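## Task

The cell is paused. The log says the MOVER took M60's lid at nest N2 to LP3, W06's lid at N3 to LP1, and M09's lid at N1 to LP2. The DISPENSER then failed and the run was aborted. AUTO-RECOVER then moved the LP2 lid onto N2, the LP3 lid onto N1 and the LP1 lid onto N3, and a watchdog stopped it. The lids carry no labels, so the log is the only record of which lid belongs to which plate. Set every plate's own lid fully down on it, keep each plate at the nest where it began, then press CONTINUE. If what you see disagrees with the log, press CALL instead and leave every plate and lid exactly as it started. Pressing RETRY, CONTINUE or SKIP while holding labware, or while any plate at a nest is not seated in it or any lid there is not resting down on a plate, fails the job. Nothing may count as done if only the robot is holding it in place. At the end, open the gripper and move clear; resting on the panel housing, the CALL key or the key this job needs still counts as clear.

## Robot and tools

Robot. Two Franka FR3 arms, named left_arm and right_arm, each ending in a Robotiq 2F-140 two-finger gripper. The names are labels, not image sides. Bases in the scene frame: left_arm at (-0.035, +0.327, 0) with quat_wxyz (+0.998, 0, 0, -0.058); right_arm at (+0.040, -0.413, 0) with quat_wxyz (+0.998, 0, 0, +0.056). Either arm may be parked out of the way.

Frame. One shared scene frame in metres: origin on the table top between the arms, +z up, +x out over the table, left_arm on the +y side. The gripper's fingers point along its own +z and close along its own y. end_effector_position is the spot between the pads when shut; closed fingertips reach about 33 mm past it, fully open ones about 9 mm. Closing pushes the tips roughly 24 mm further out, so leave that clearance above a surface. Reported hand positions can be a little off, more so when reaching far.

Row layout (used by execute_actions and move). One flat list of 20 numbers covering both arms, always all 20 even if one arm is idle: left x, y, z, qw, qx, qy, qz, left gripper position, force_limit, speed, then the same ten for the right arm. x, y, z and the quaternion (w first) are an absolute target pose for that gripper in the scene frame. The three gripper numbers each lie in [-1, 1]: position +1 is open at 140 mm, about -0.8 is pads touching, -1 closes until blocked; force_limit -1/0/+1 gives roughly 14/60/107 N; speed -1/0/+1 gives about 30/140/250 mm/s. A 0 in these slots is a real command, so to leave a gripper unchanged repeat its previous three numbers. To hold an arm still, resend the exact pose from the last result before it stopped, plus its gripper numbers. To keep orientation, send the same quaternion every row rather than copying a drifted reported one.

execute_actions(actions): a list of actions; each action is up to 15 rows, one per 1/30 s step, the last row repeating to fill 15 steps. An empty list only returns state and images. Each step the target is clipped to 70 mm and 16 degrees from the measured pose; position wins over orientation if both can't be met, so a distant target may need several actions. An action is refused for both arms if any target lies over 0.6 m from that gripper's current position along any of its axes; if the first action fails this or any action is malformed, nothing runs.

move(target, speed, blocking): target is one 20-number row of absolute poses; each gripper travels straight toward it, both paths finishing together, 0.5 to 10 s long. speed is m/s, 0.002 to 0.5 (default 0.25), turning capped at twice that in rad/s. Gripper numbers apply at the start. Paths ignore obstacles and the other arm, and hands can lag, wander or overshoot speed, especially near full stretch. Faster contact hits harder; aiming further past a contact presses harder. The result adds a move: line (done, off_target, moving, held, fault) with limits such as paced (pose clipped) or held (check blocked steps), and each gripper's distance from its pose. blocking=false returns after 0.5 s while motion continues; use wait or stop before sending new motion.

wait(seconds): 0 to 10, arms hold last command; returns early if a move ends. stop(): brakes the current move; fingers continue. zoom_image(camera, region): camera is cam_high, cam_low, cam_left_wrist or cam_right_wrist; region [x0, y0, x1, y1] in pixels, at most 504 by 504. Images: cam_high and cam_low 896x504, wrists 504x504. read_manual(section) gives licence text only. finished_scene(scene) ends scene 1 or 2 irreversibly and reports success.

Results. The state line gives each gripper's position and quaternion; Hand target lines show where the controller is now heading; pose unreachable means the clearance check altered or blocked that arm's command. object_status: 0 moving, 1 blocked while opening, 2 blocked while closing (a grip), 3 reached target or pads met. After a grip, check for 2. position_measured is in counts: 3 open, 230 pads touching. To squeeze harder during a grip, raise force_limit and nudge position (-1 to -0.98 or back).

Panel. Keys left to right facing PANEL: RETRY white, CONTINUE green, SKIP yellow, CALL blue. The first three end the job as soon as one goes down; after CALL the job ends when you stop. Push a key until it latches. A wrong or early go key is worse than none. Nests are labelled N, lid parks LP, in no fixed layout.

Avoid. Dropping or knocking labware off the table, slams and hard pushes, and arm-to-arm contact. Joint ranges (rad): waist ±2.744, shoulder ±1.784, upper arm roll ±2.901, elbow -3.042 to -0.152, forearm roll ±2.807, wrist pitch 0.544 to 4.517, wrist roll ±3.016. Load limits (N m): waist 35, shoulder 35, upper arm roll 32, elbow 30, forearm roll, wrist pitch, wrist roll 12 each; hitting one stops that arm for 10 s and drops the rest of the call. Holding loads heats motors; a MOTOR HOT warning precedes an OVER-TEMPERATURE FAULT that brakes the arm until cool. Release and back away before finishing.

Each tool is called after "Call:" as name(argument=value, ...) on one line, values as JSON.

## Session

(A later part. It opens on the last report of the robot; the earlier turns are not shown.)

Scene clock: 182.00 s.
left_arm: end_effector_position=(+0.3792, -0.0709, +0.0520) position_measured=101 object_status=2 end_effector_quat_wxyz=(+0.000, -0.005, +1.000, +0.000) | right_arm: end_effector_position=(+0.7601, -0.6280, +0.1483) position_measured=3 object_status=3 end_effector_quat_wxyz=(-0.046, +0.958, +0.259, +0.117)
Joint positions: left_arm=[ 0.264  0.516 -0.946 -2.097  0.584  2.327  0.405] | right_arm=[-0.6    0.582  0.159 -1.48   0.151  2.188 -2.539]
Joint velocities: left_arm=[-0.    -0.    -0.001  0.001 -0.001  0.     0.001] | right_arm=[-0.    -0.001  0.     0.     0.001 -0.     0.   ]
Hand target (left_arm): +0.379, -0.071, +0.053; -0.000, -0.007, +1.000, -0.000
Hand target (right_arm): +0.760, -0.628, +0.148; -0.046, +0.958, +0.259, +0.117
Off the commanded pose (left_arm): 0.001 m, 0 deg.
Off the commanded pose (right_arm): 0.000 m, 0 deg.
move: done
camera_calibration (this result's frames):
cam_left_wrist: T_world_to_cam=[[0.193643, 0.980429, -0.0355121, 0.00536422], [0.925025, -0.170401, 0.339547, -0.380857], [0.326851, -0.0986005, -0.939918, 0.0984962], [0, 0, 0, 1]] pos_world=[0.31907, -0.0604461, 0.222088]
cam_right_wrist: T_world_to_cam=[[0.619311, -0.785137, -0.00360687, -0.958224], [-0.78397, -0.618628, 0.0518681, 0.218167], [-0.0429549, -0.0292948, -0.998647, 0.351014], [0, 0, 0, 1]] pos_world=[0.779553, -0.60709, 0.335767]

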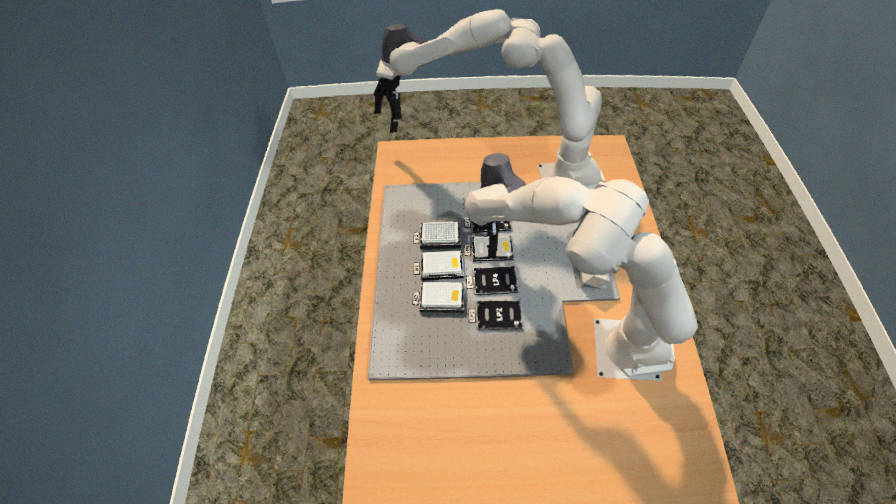

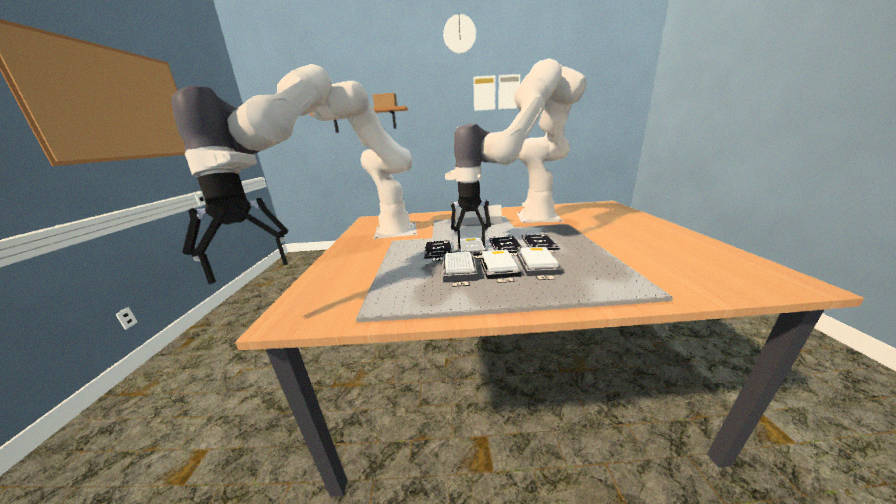

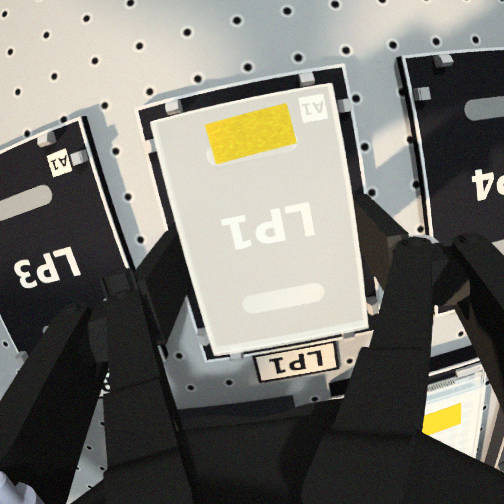

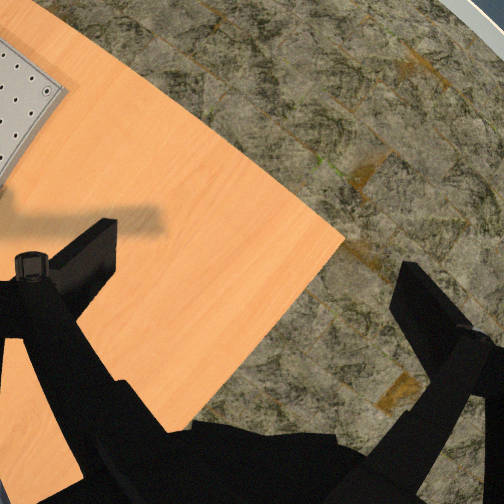

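Call:
move(target=[0.379,-0.071,0.1,0,-0.007,1,0,-1,-1,-1,0.7601,-0.628,0.1483,-0.046,0.958,0.259,0.117,1,0,0], speed=0.04)

Call:
move(target=[0.5632,-0.128,0.1,0,0.010,1,0,-1,-1,-1,0.7601,-0.628,0.1483,-0.046,0.958,0.259,0.117,1,0,0], speed=0.12)

Call:
move(target=[0.5632,-0.128,0.0865,0,0.010,1,0,-1,-1,-1,0.7601,-0.628,0.1483,-0.046,0.958,0.259,0.117,1,0,0], speed=0.015)

Call:
zoom_image(camera="cam_left_wrist", region=[100,40,420,380])

Scene clock: 189.90 s.
left_arm: end_effector_position=(+0.3790, -0.0718, +0.0992) position_measured=101 object_status=2 end_effector_quat_wxyz=(+0.001, -0.011, +1.000, -0.001) | right_arm: end_effector_position=(+0.7601, -0.6280, +0.1483) position_measured=3 object_status=3 end_effector_quat_wxyz=(-0.046, +0.958, +0.259, +0.117)
Joint positions: left_arm=[ 0.362  0.447 -1.067 -2.083  0.506  2.248  0.441] | right_arm=[-0.6    0.582  0.159 -1.48   0.151  2.188 -2.539]
Joint velocities: left_arm=[ 0.015  0.    -0.013  0.     0.001 -0.018  0.009] | right_arm=[ 0.     0.    -0.001 -0.    -0.    -0.    -0.001]
Hand target (left_arm): +0.379, -0.071, +0.100; -0.000, -0.007, +1.000, -0.001
Hand target (right_arm): +0.760, -0.628, +0.148; -0.046, +0.958, +0.259, +0.117
Off the commanded pose (left_arm): 0.001 m, 0 deg.
Off the commanded pose (right_arm): 0.000 m, 0 deg.
move: done
camera_calibration (this result's frames):
cam_left_wrist: T_world_to_cam=[[0.181754, 0.982587, -0.0385778, 0.0128788], [0.92683, -0.158068, 0.340589, -0.396702], [0.328561, -0.0976584, -0.93942, 0.142203], [0, 0, 0, 1]] pos_world=[0.318612, -0.0614731, 0.269198]
cam_right_wrist: T_world_to_cam=[[0.619311, -0.785138, -0.00360682, -0.958224], [-0.78397, -0.618628, 0.0518683, 0.218167], [-0.042955, -0.029295, -0.998647, 0.351013], [0, 0, 0, 1]] pos_world=[0.779553, -0.60709, 0.335767]

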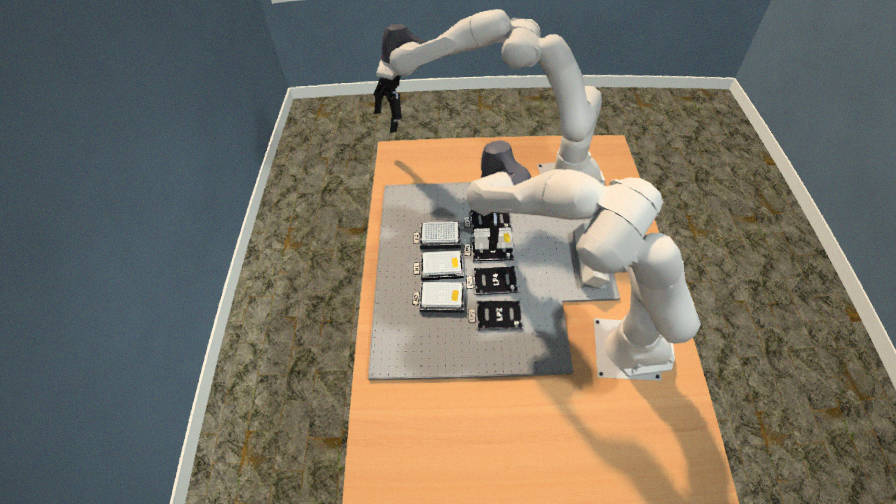

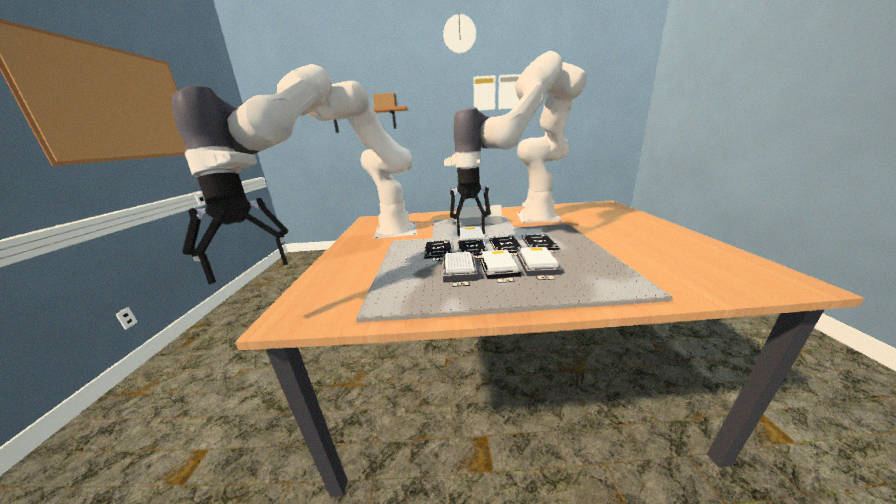

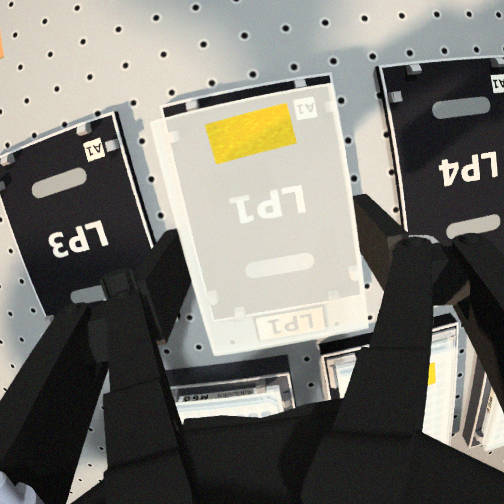

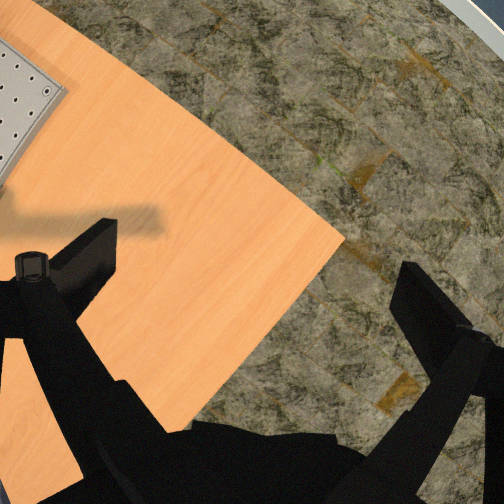

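Scene clock: 192.20 s.
left_arm: end_effector_position=(+0.5628, -0.1277, +0.1008) position_measured=101 object_status=2 end_effector_quat_wxyz=(+0.002, +0.006, +1.000, -0.002) | right_arm: end_effector_position=(+0.7601, -0.6280, +0.1483) position_measured=3 object_status=3 end_effector_quat_wxyz=(-0.046, +0.958, +0.259, +0.117)
Joint positions: left_arm=[-0.028  0.939 -0.817 -1.205  0.666  1.885  0.641] | right_arm=[-0.6    0.582  0.159 -1.48   0.151  2.188 -2.539]
Joint velocities: left_arm=[-0.     0.001 -0.     0.002  0.003 -0.012  0.024] | right_arm=[ 0.     0.     0.002 -0.     0.001 -0.    -0.001]
Hand target (left_arm): +0.562, -0.127, +0.099; +0.001, +0.013, +1.000, +0.001
Hand target (right_arm): +0.760, -0.628, +0.148; -0.046, +0.958, +0.259, +0.117
Off the commanded pose (left_arm): 0.001 m, 1 deg.
Off the commanded pose (right_arm): 0.000 m, 0 deg.
move: done
camera_calibration (this result's frames):
cam_left_wrist: T_world_to_cam=[[0.213552, 0.976152, -0.0390307, 0.015851], [0.920535, -0.187686, 0.34262, -0.576858], [0.327124, -0.109097, -0.938663, 0.0771503], [0, 0, 0, 1]] pos_world=[0.502395, -0.115324, 0.27068]
cam_right_wrist: T_world_to_cam=[[0.619311, -0.785138, -0.00360687, -0.958224], [-0.78397, -0.618628, 0.0518683, 0.218167], [-0.0429551, -0.0292949, -0.998647, 0.351014], [0, 0, 0, 1]] pos_world=[0.779553, -0.60709, 0.335767]

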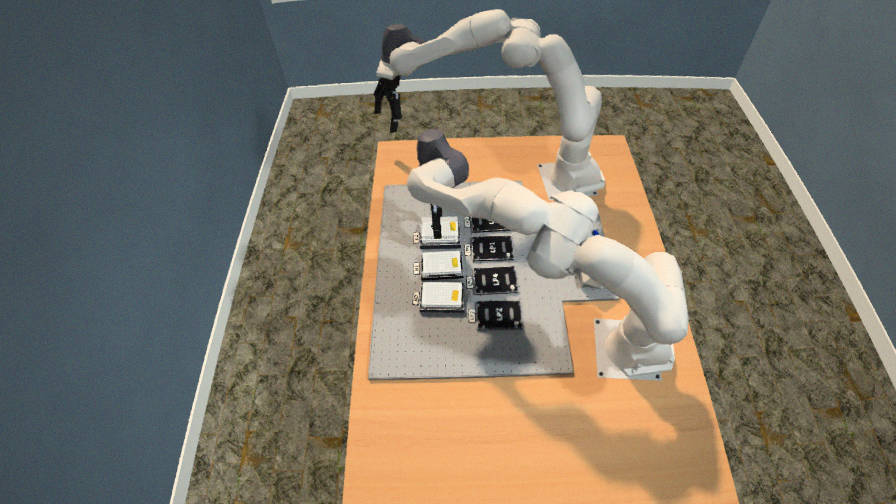

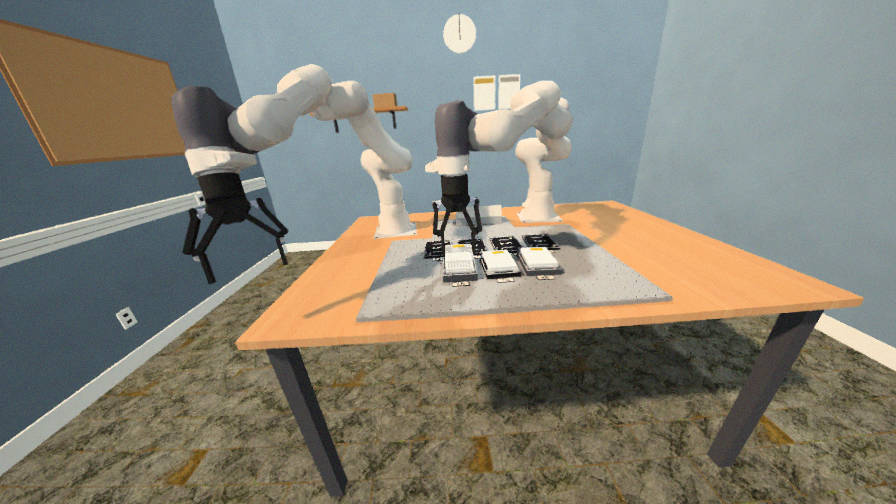

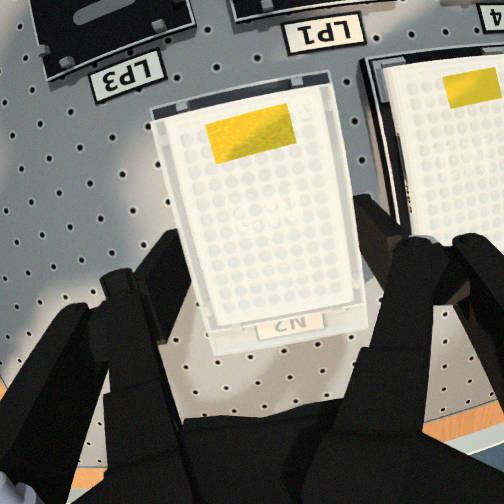

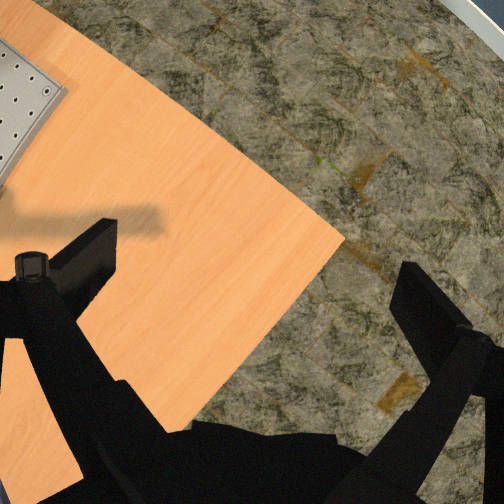

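Scene clock: 193.37 s.
left_arm: end_effector_position=(+0.5618, -0.1280, +0.0875) position_measured=101 object_status=2 end_effector_quat_wxyz=(-0.002, +0.007, +1.000, -0.000) | right_arm: end_effector_position=(+0.7601, -0.6280, +0.1483) position_measured=3 object_status=3 end_effector_quat_wxyz=(-0.046, +0.958, +0.259, +0.117)
Joint positions: left_arm=[-0.033  0.959 -0.811 -1.203  0.674  1.895  0.641] | right_arm=[-0.6    0.582  0.159 -1.48   0.151  2.188 -2.539]
Joint velocities: left_arm=[-0.    -0.     0.     0.002  0.004  0.003  0.001] | right_arm=[ 0.001  0.001 -0.    -0.     0.     0.001 -0.   ]
Hand target (left_arm): +0.563, -0.128, +0.086; +0.000, +0.010, +1.000, +0.000
Hand target (right_arm): +0.760, -0.628, +0.148; -0.046, +0.958, +0.259, +0.117
Off the commanded pose (left_arm): 0.002 m, 0 deg.
Off the commanded pose (right_arm): 0.000 m, 0 deg.
move: done
camera_calibration (this result's frames):
cam_left_wrist: T_world_to_cam=[[0.21589, 0.975703, -0.0373452, 0.0142591], [0.922325, -0.191227, 0.335782, -0.572279], [0.320482, -0.106936, -0.941199, 0.0691763], [0, 0, 0, 1]] pos_world=[0.502579, -0.11595, 0.257802]
cam_right_wrist: T_world_to_cam=[[0.619311, -0.785138, -0.00360682, -0.958224], [-0.78397, -0.618628, 0.0518683, 0.218167], [-0.042955, -0.0292949, -0.998647, 0.351013], [0, 0, 0, 1]] pos_world=[0.779553, -0.60709, 0.335767]

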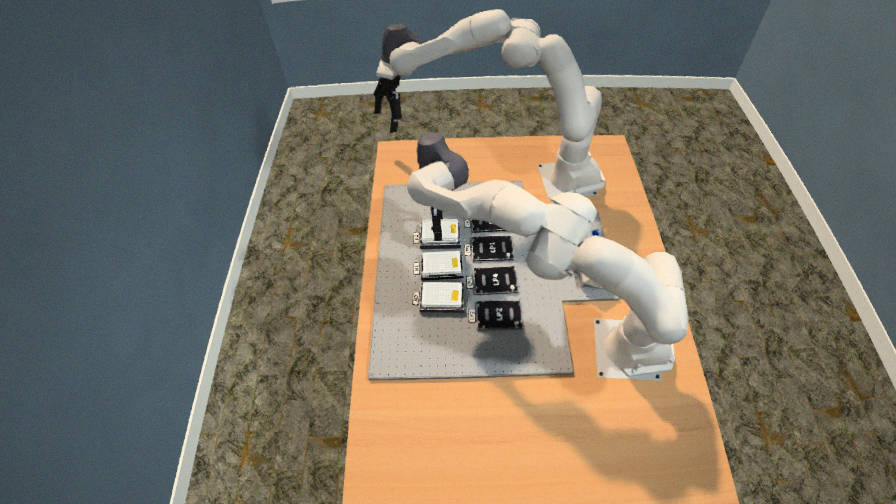

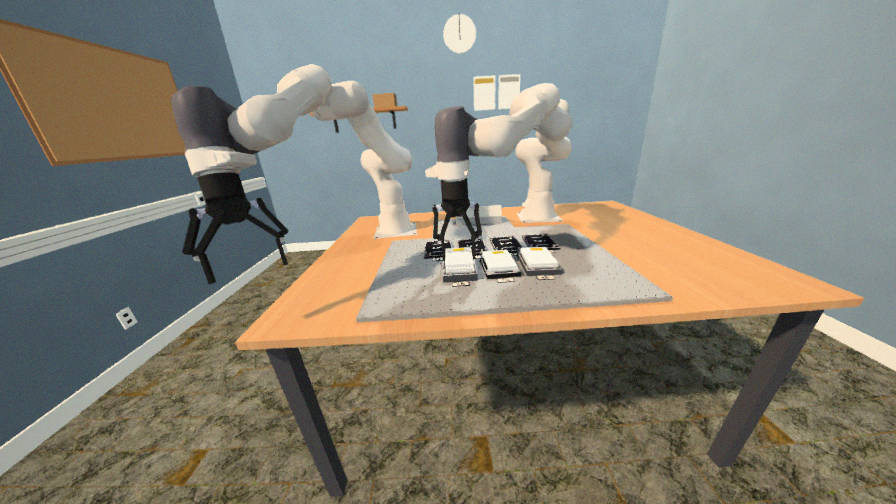

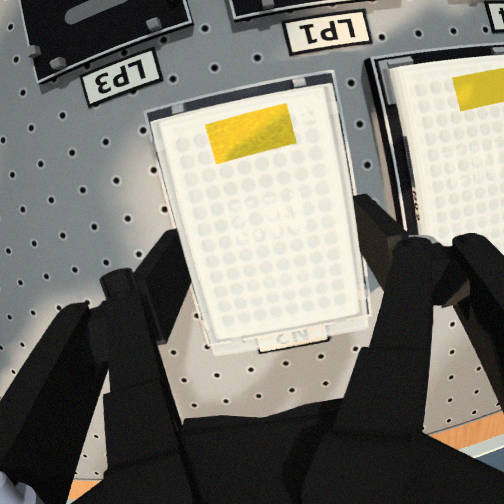

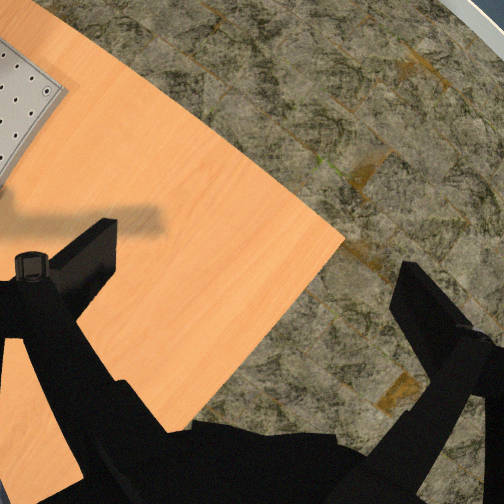

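Region (100, 40, 420, 380) of cam_left_wrist's 504x504 image, scaled by 1.482, with more detail than that image has; it fills the left 474 columns of this view, and the rest is white.

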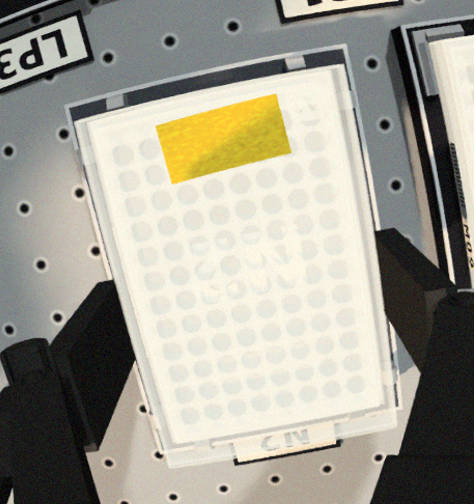

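Call:
move(target=[0.5638,-0.1288,0.084,0,0.011,1,0,-1,-1,-1,0.7601,-0.628,0.1483,-0.046,0.958,0.259,0.117,1,0,0], speed=0.006)

Call:
zoom_image(camera="cam_left_wrist", region=[100,40,420,380])

Scene clock: 199.23 s.
left_arm: end_effector_position=(+0.5626, -0.1289, +0.0852) position_measured=101 object_status=2 end_effector_quat_wxyz=(-0.001, +0.007, +1.000, -0.000) | right_arm: end_effector_position=(+0.7601, -0.6280, +0.1483) position_measured=3 object_status=3 end_effector_quat_wxyz=(-0.046, +0.958, +0.259, +0.117)
Joint positions: left_arm=[-0.036  0.966 -0.811 -1.198  0.678  1.896  0.641] | right_arm=[-0.6    0.582  0.159 -1.48   0.151  2.188 -2.539]
Joint velocities: left_arm=[ 0.     0.    -0.     0.002  0.003  0.    -0.001] | right_arm=[ 0.001  0.    -0.001  0.001 -0.     0.     0.   ]
Hand target (left_arm): +0.564, -0.129, +0.084; +0.000, +0.011, +1.000, +0.000
Hand target (right_arm): +0.760, -0.628, +0.148; -0.046, +0.958, +0.259, +0.117
Off the commanded pose (left_arm): 0.002 m, 0 deg.
Off the commanded pose (right_arm): 0.000 m, 0 deg.
move: done
camera_calibration (this result's frames):
cam_left_wrist: T_world_to_cam=[[0.216432, 0.975568, -0.0377414, 0.0146254], [0.922019, -0.191536, 0.336444, -0.572356], [0.320995, -0.107616, -0.940947, 0.0662915], [0, 0, 0, 1]] pos_world=[0.503278, -0.116761, 0.255494]
cam_right_wrist: T_world_to_cam=[[0.619311, -0.785138, -0.00360673, -0.958224], [-0.78397, -0.618628, 0.0518682, 0.218167], [-0.0429549, -0.029295, -0.998647, 0.351013], [0, 0, 0, 1]] pos_world=[0.779553, -0.60709, 0.335767]

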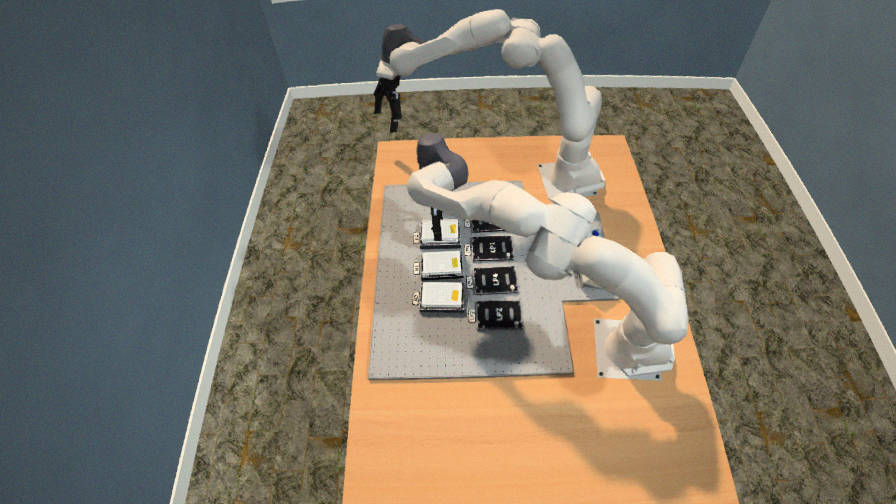

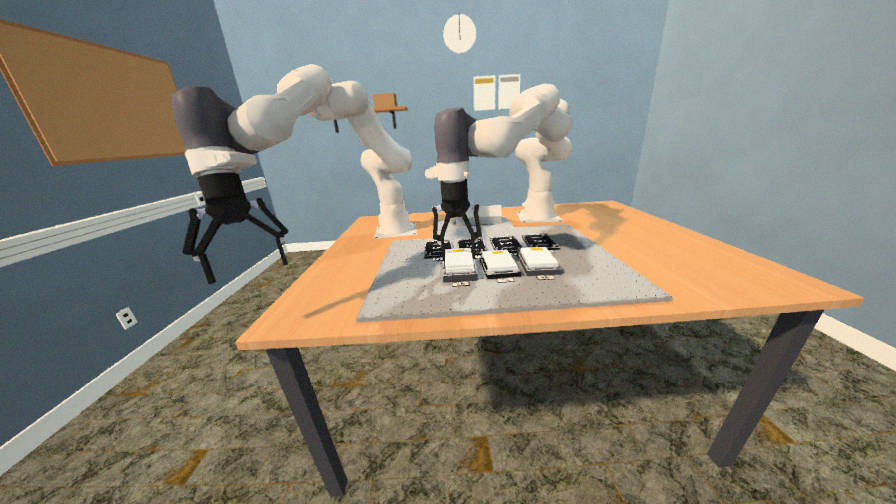

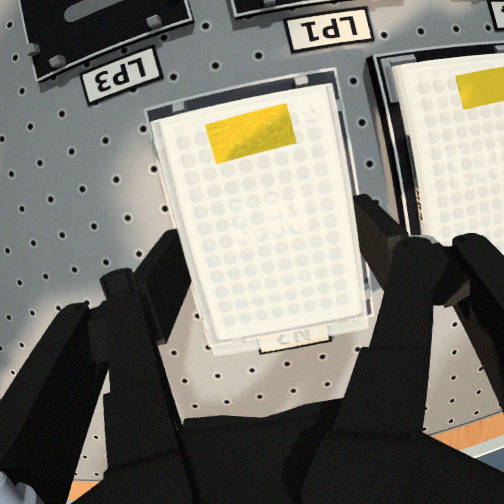

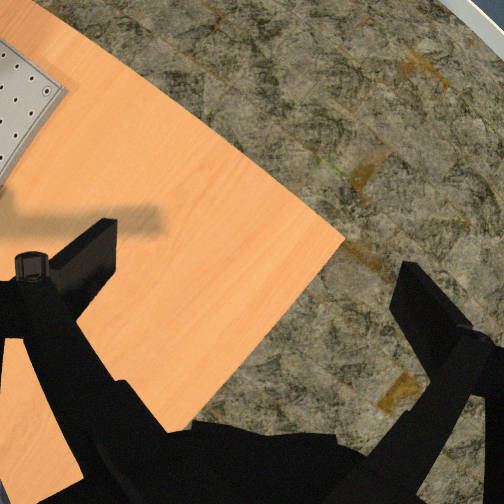

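Region (100, 40, 420, 380) of cam_left_wrist's 504x504 image, scaled by 1.482, with more detail than that image has; it fills the left 474 columns of this view, and the rest is white.

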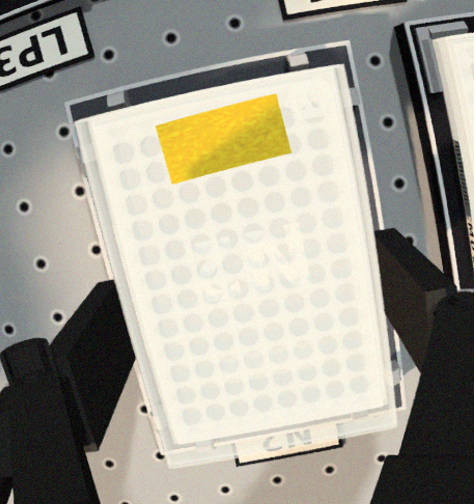

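Call:
move(target=[0.5636,-0.1287,0.077,0,0.011,1,0,-1,-1,-1,0.7601,-0.628,0.1483,-0.046,0.958,0.259,0.117,1,0,0], speed=0.006)

Call:
zoom_image(camera="cam_left_wrist", region=[100,40,420,380])

Scene clock: 204.77 s.
left_arm: end_effector_position=(+0.5635, -0.1292, +0.0795) position_measured=101 object_status=2 end_effector_quat_wxyz=(-0.000, +0.008, +1.000, -0.001) | right_arm: end_effector_position=(+0.7601, -0.6280, +0.1483) position_measured=3 object_status=3 end_effector_quat_wxyz=(-0.046, +0.958, +0.259, +0.117)
Joint positions: left_arm=[-0.036  0.973 -0.808 -1.201  0.683  1.907  0.641] | right_arm=[-0.6    0.582  0.159 -1.48   0.151  2.188 -2.539]
Joint velocities: left_arm=[ 0.002  0.    -0.    -0.001  0.001  0.002  0.   ] | right_arm=[ 0.001 -0.001  0.     0.002  0.     0.    -0.001]
Hand target (left_arm): +0.564, -0.129, +0.077; +0.000, +0.011, +1.000, +0.000
Hand target (right_arm): +0.760, -0.628, +0.148; -0.046, +0.958, +0.259, +0.117
Off the commanded pose (left_arm): 0.003 m, 0 deg.
Off the commanded pose (right_arm): 0.000 m, 0 deg.
move: done
camera_calibration (this result's frames):
cam_left_wrist: T_world_to_cam=[[0.21821, 0.975131, -0.0387733, 0.0135379], [0.921076, -0.192659, 0.33838, -0.571104], [0.322495, -0.109551, -0.94021, 0.0594268], [0, 0, 0, 1]] pos_world=[0.503911, -0.116719, 0.249649]
cam_right_wrist: T_world_to_cam=[[0.619311, -0.785138, -0.00360696, -0.958224], [-0.78397, -0.618628, 0.0518682, 0.218167], [-0.0429551, -0.0292948, -0.998647, 0.351014], [0, 0, 0, 1]] pos_world=[0.779553, -0.60709, 0.335767]

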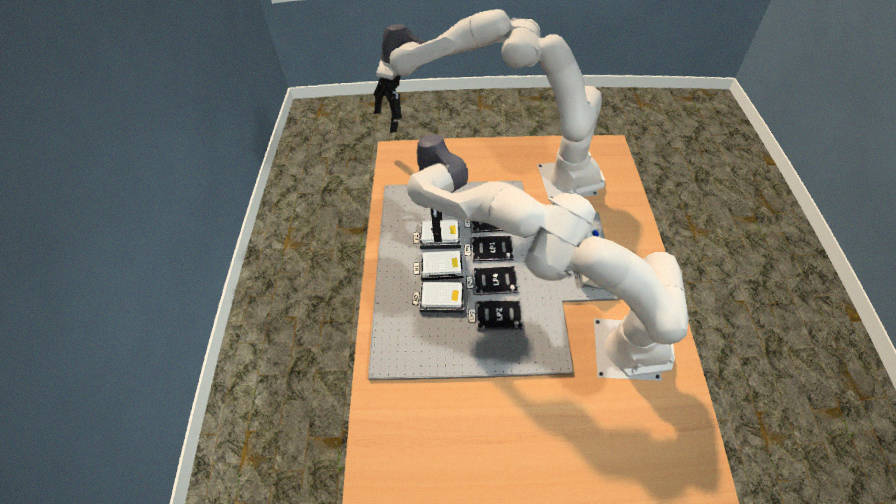

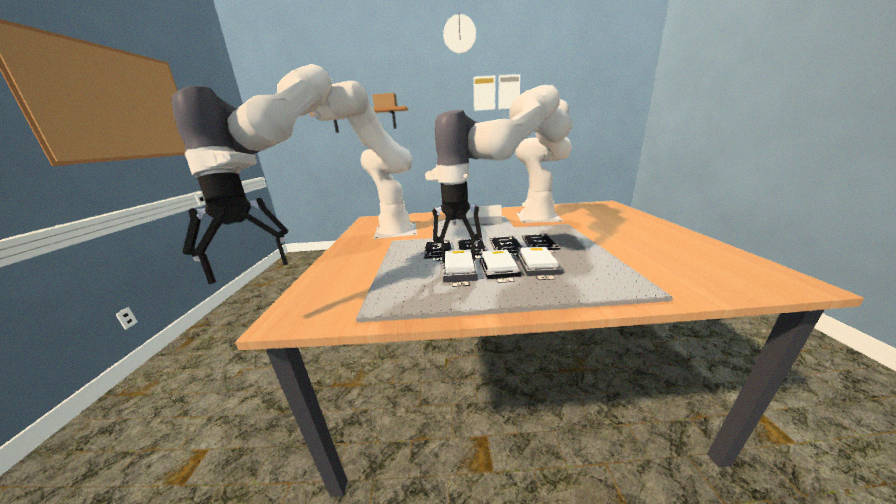

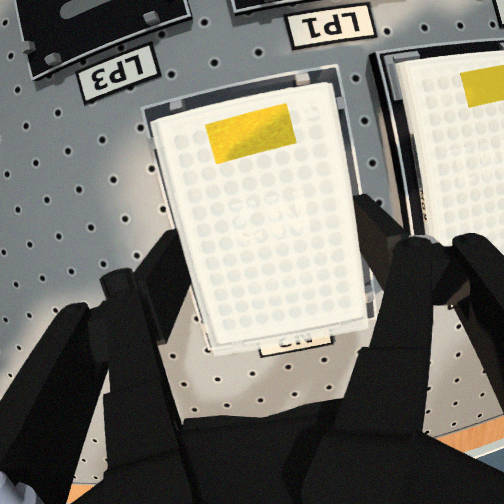

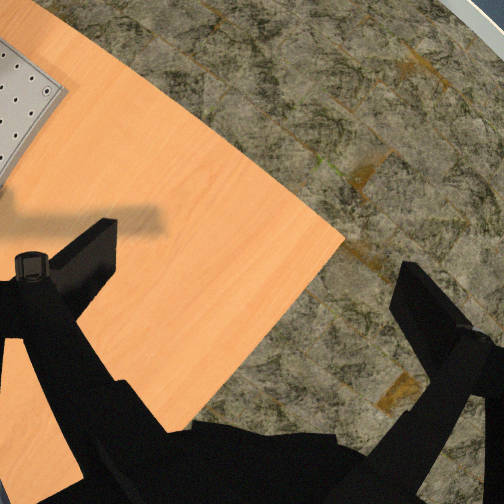

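Region (100, 40, 420, 380) of cam_left_wrist's 504x504 image, scaled by 1.482, with more detail than that image has; it fills the left 474 columns of this view, and the rest is white.

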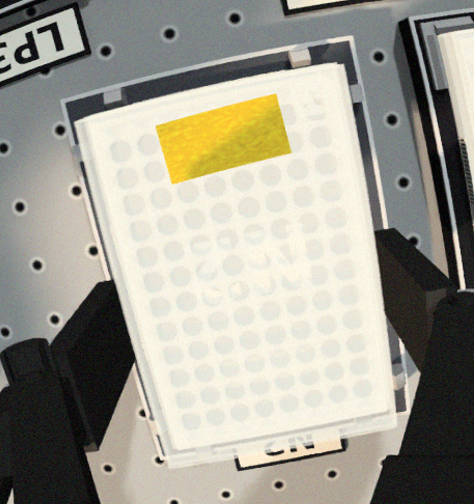

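Call:
move(target=[0.5615,-0.1283,0.0825,0,0.011,1,0,-1,-1,-1,0.7601,-0.628,0.1483,-0.046,0.958,0.259,0.117,1,0,0], speed=0.006)

Call:
zoom_image(camera="cam_left_wrist", region=[100,40,420,380])

Scene clock: 209.23 s.
left_arm: end_effector_position=(+0.5621, -0.1282, +0.0808) position_measured=101 object_status=2 end_effector_quat_wxyz=(+0.000, +0.010, +1.000, +0.000) | right_arm: end_effector_position=(+0.7601, -0.6280, +0.1483) position_measured=3 object_status=3 end_effector_quat_wxyz=(-0.046, +0.958, +0.259, +0.117)
Joint positions: left_arm=[-0.033  0.966 -0.809 -1.211  0.683  1.908  0.641] | right_arm=[-0.6    0.582  0.159 -1.48   0.151  2.188 -2.539]
Joint velocities: left_arm=[ 0.    -0.002 -0.001 -0.003  0.     0.001 -0.002] | right_arm=[-0.     0.001  0.001 -0.    -0.     0.001 -0.   ]
Hand target (left_arm): +0.561, -0.128, +0.082; -0.000, +0.011, +1.000, -0.000
Hand target (right_arm): +0.760, -0.628, +0.148; -0.046, +0.958, +0.259, +0.117
Off the commanded pose (left_arm): 0.002 m, 0 deg.
Off the commanded pose (right_arm): 0.000 m, 0 deg.
move: done
camera_calibration (this result's frames):
cam_left_wrist: T_world_to_cam=[[0.22175, 0.97446, -0.0354355, 0.0105663], [0.919902, -0.197005, 0.33907, -0.570001], [0.323429, -0.107786, -0.940093, 0.0608909], [0, 0, 0, 1]] pos_world=[0.502308, -0.116026, 0.250888]
cam_right_wrist: T_world_to_cam=[[0.619311, -0.785138, -0.00360693, -0.958224], [-0.78397, -0.618628, 0.0518681, 0.218167], [-0.042955, -0.0292948, -0.998647, 0.351014], [0, 0, 0, 1]] pos_world=[0.779553, -0.60709, 0.335767]

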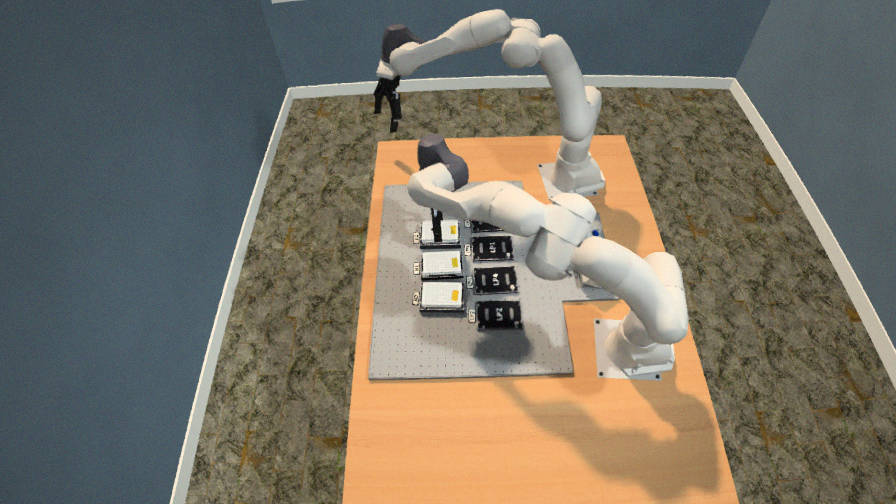

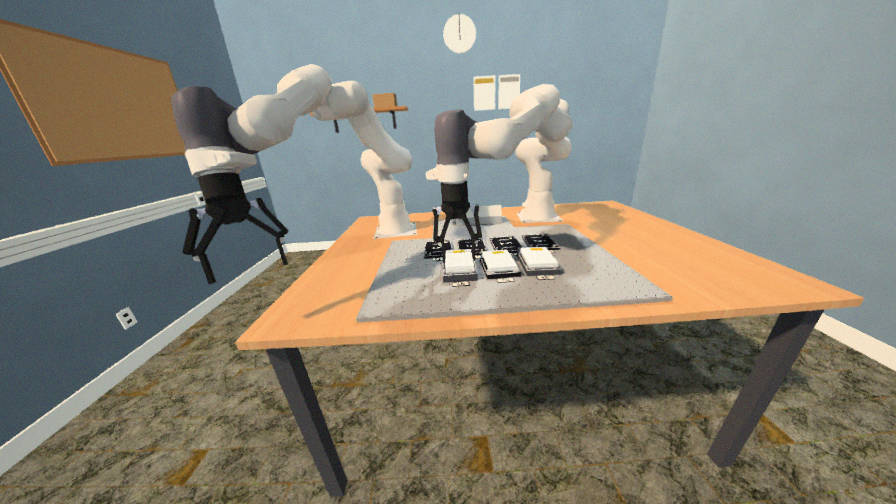

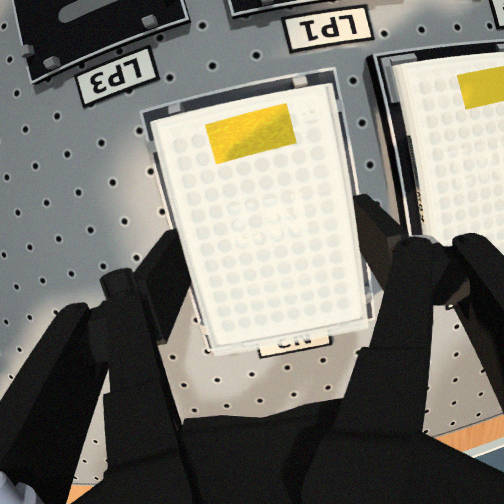

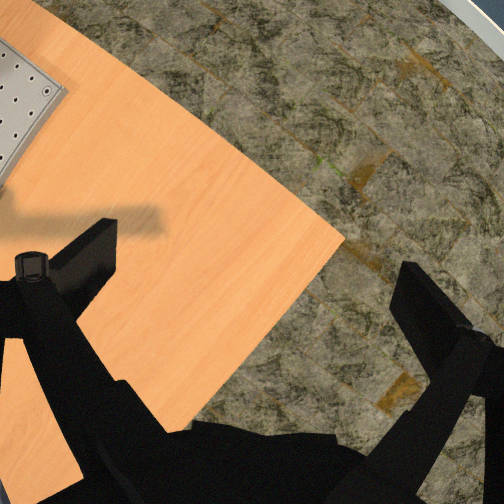

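Region (100, 40, 420, 380) of cam_left_wrist's 504x504 image, scaled by 1.482, with more detail than that image has; it fills the left 474 columns of this view, and the rest is white.

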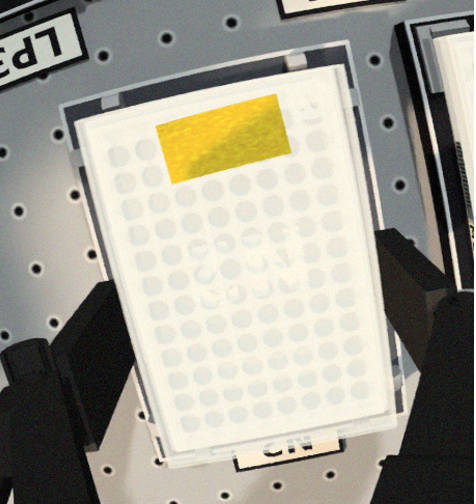

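Call:
move(target=[0.5622,-0.1285,0.0745,0,0.010,1,0,-1,-1,-1,0.7601,-0.628,0.1483,-0.046,0.958,0.259,0.117,1,0,0], speed=0.005)

Call:
zoom_image(camera="cam_left_wrist", region=[100,40,420,380])

Scene clock: 215.63 s.
left_arm: end_effector_position=(+0.5626, -0.1285, +0.0770) position_measured=101 object_status=2 end_effector_quat_wxyz=(-0.000, +0.009, +1.000, -0.001) | right_arm: end_effector_position=(+0.7601, -0.6280, +0.1483) position_measured=3 object_status=3 end_effector_quat_wxyz=(-0.046, +0.958, +0.259, +0.117)
Joint positions: left_arm=[-0.033  0.971 -0.806 -1.211  0.683  1.915  0.641] | right_arm=[-0.6    0.582  0.159 -1.48   0.151  2.188 -2.539]
Joint velocities: left_arm=[-0.001  0.001  0.001 -0.    -0.001  0.003 -0.001] | right_arm=[ 0.    -0.001  0.001 -0.002 -0.     0.001  0.001]
Hand target (left_arm): +0.562, -0.128, +0.074; +0.000, +0.010, +1.000, +0.000
Hand target (right_arm): +0.760, -0.628, +0.148; -0.046, +0.958, +0.259, +0.117
Off the commanded pose (left_arm): 0.003 m, 0 deg.
Off the commanded pose (right_arm): 0.000 m, 0 deg.
move: done
camera_calibration (this result's frames):
cam_left_wrist: T_world_to_cam=[[0.220695, 0.974585, -0.0384415, 0.0114652], [0.920411, -0.195063, 0.338813, -0.56928], [0.322703, -0.110156, -0.940068, 0.0572714], [0, 0, 0, 1]] pos_world=[0.502959, -0.115911, 0.247159]
cam_right_wrist: T_world_to_cam=[[0.619311, -0.785137, -0.00360681, -0.958224], [-0.78397, -0.618628, 0.0518682, 0.218167], [-0.0429549, -0.0292949, -0.998647, 0.351013], [0, 0, 0, 1]] pos_world=[0.779553, -0.60709, 0.335767]

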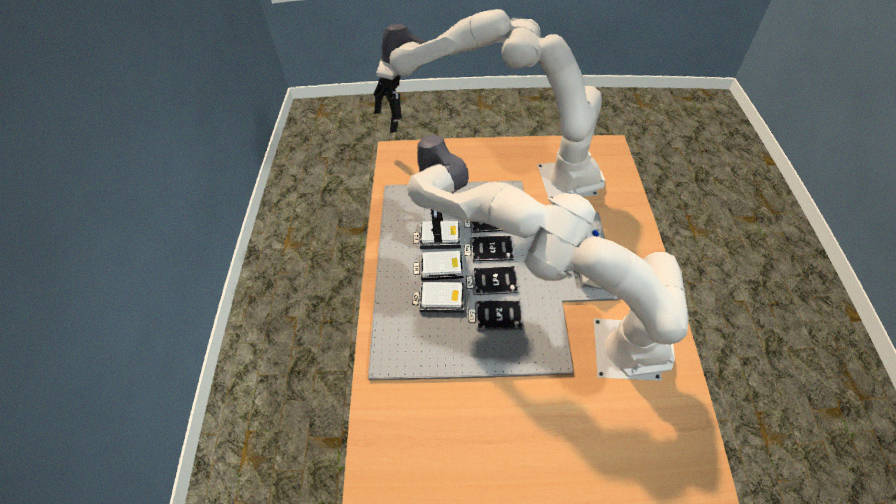

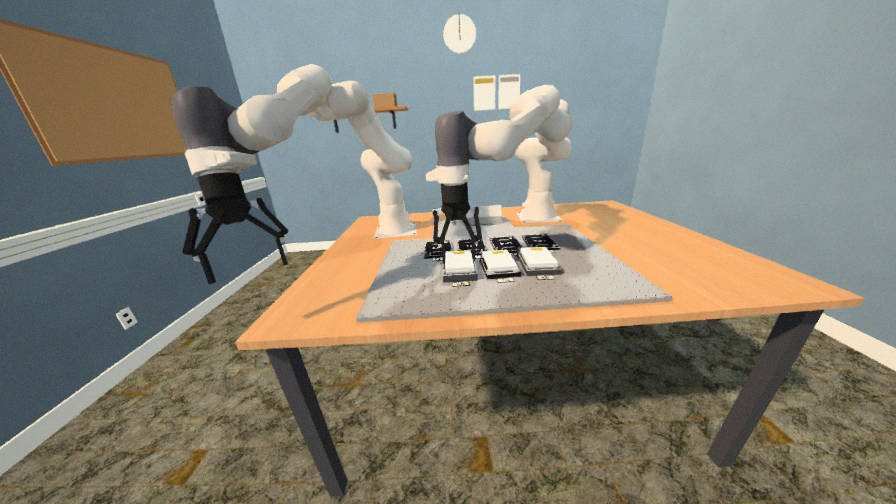

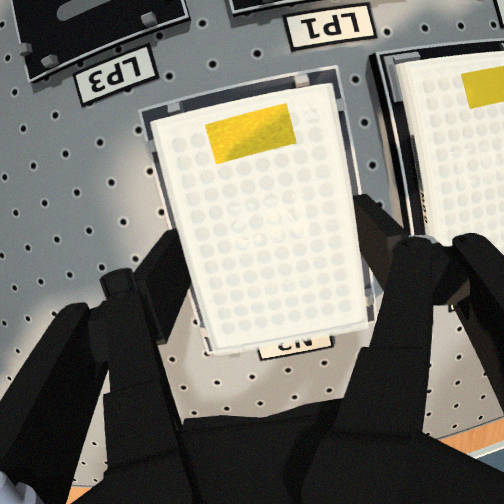

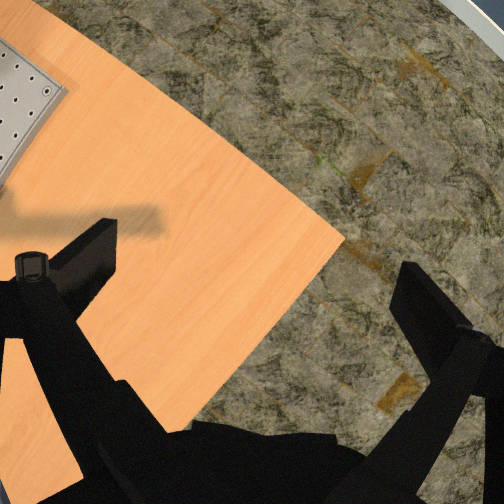

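Region (100, 40, 420, 380) of cam_left_wrist's 504x504 image, scaled by 1.482, with more detail than that image has; it fills the left 474 columns of this view, and the rest is white.

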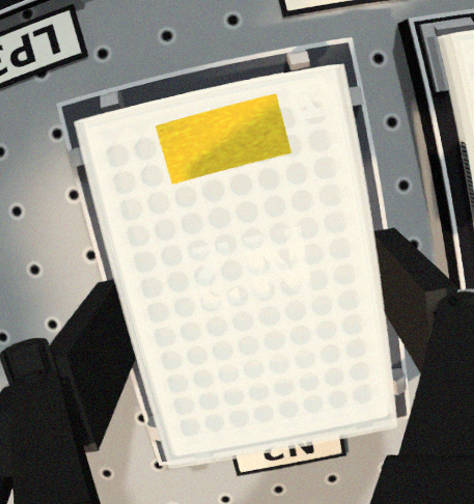

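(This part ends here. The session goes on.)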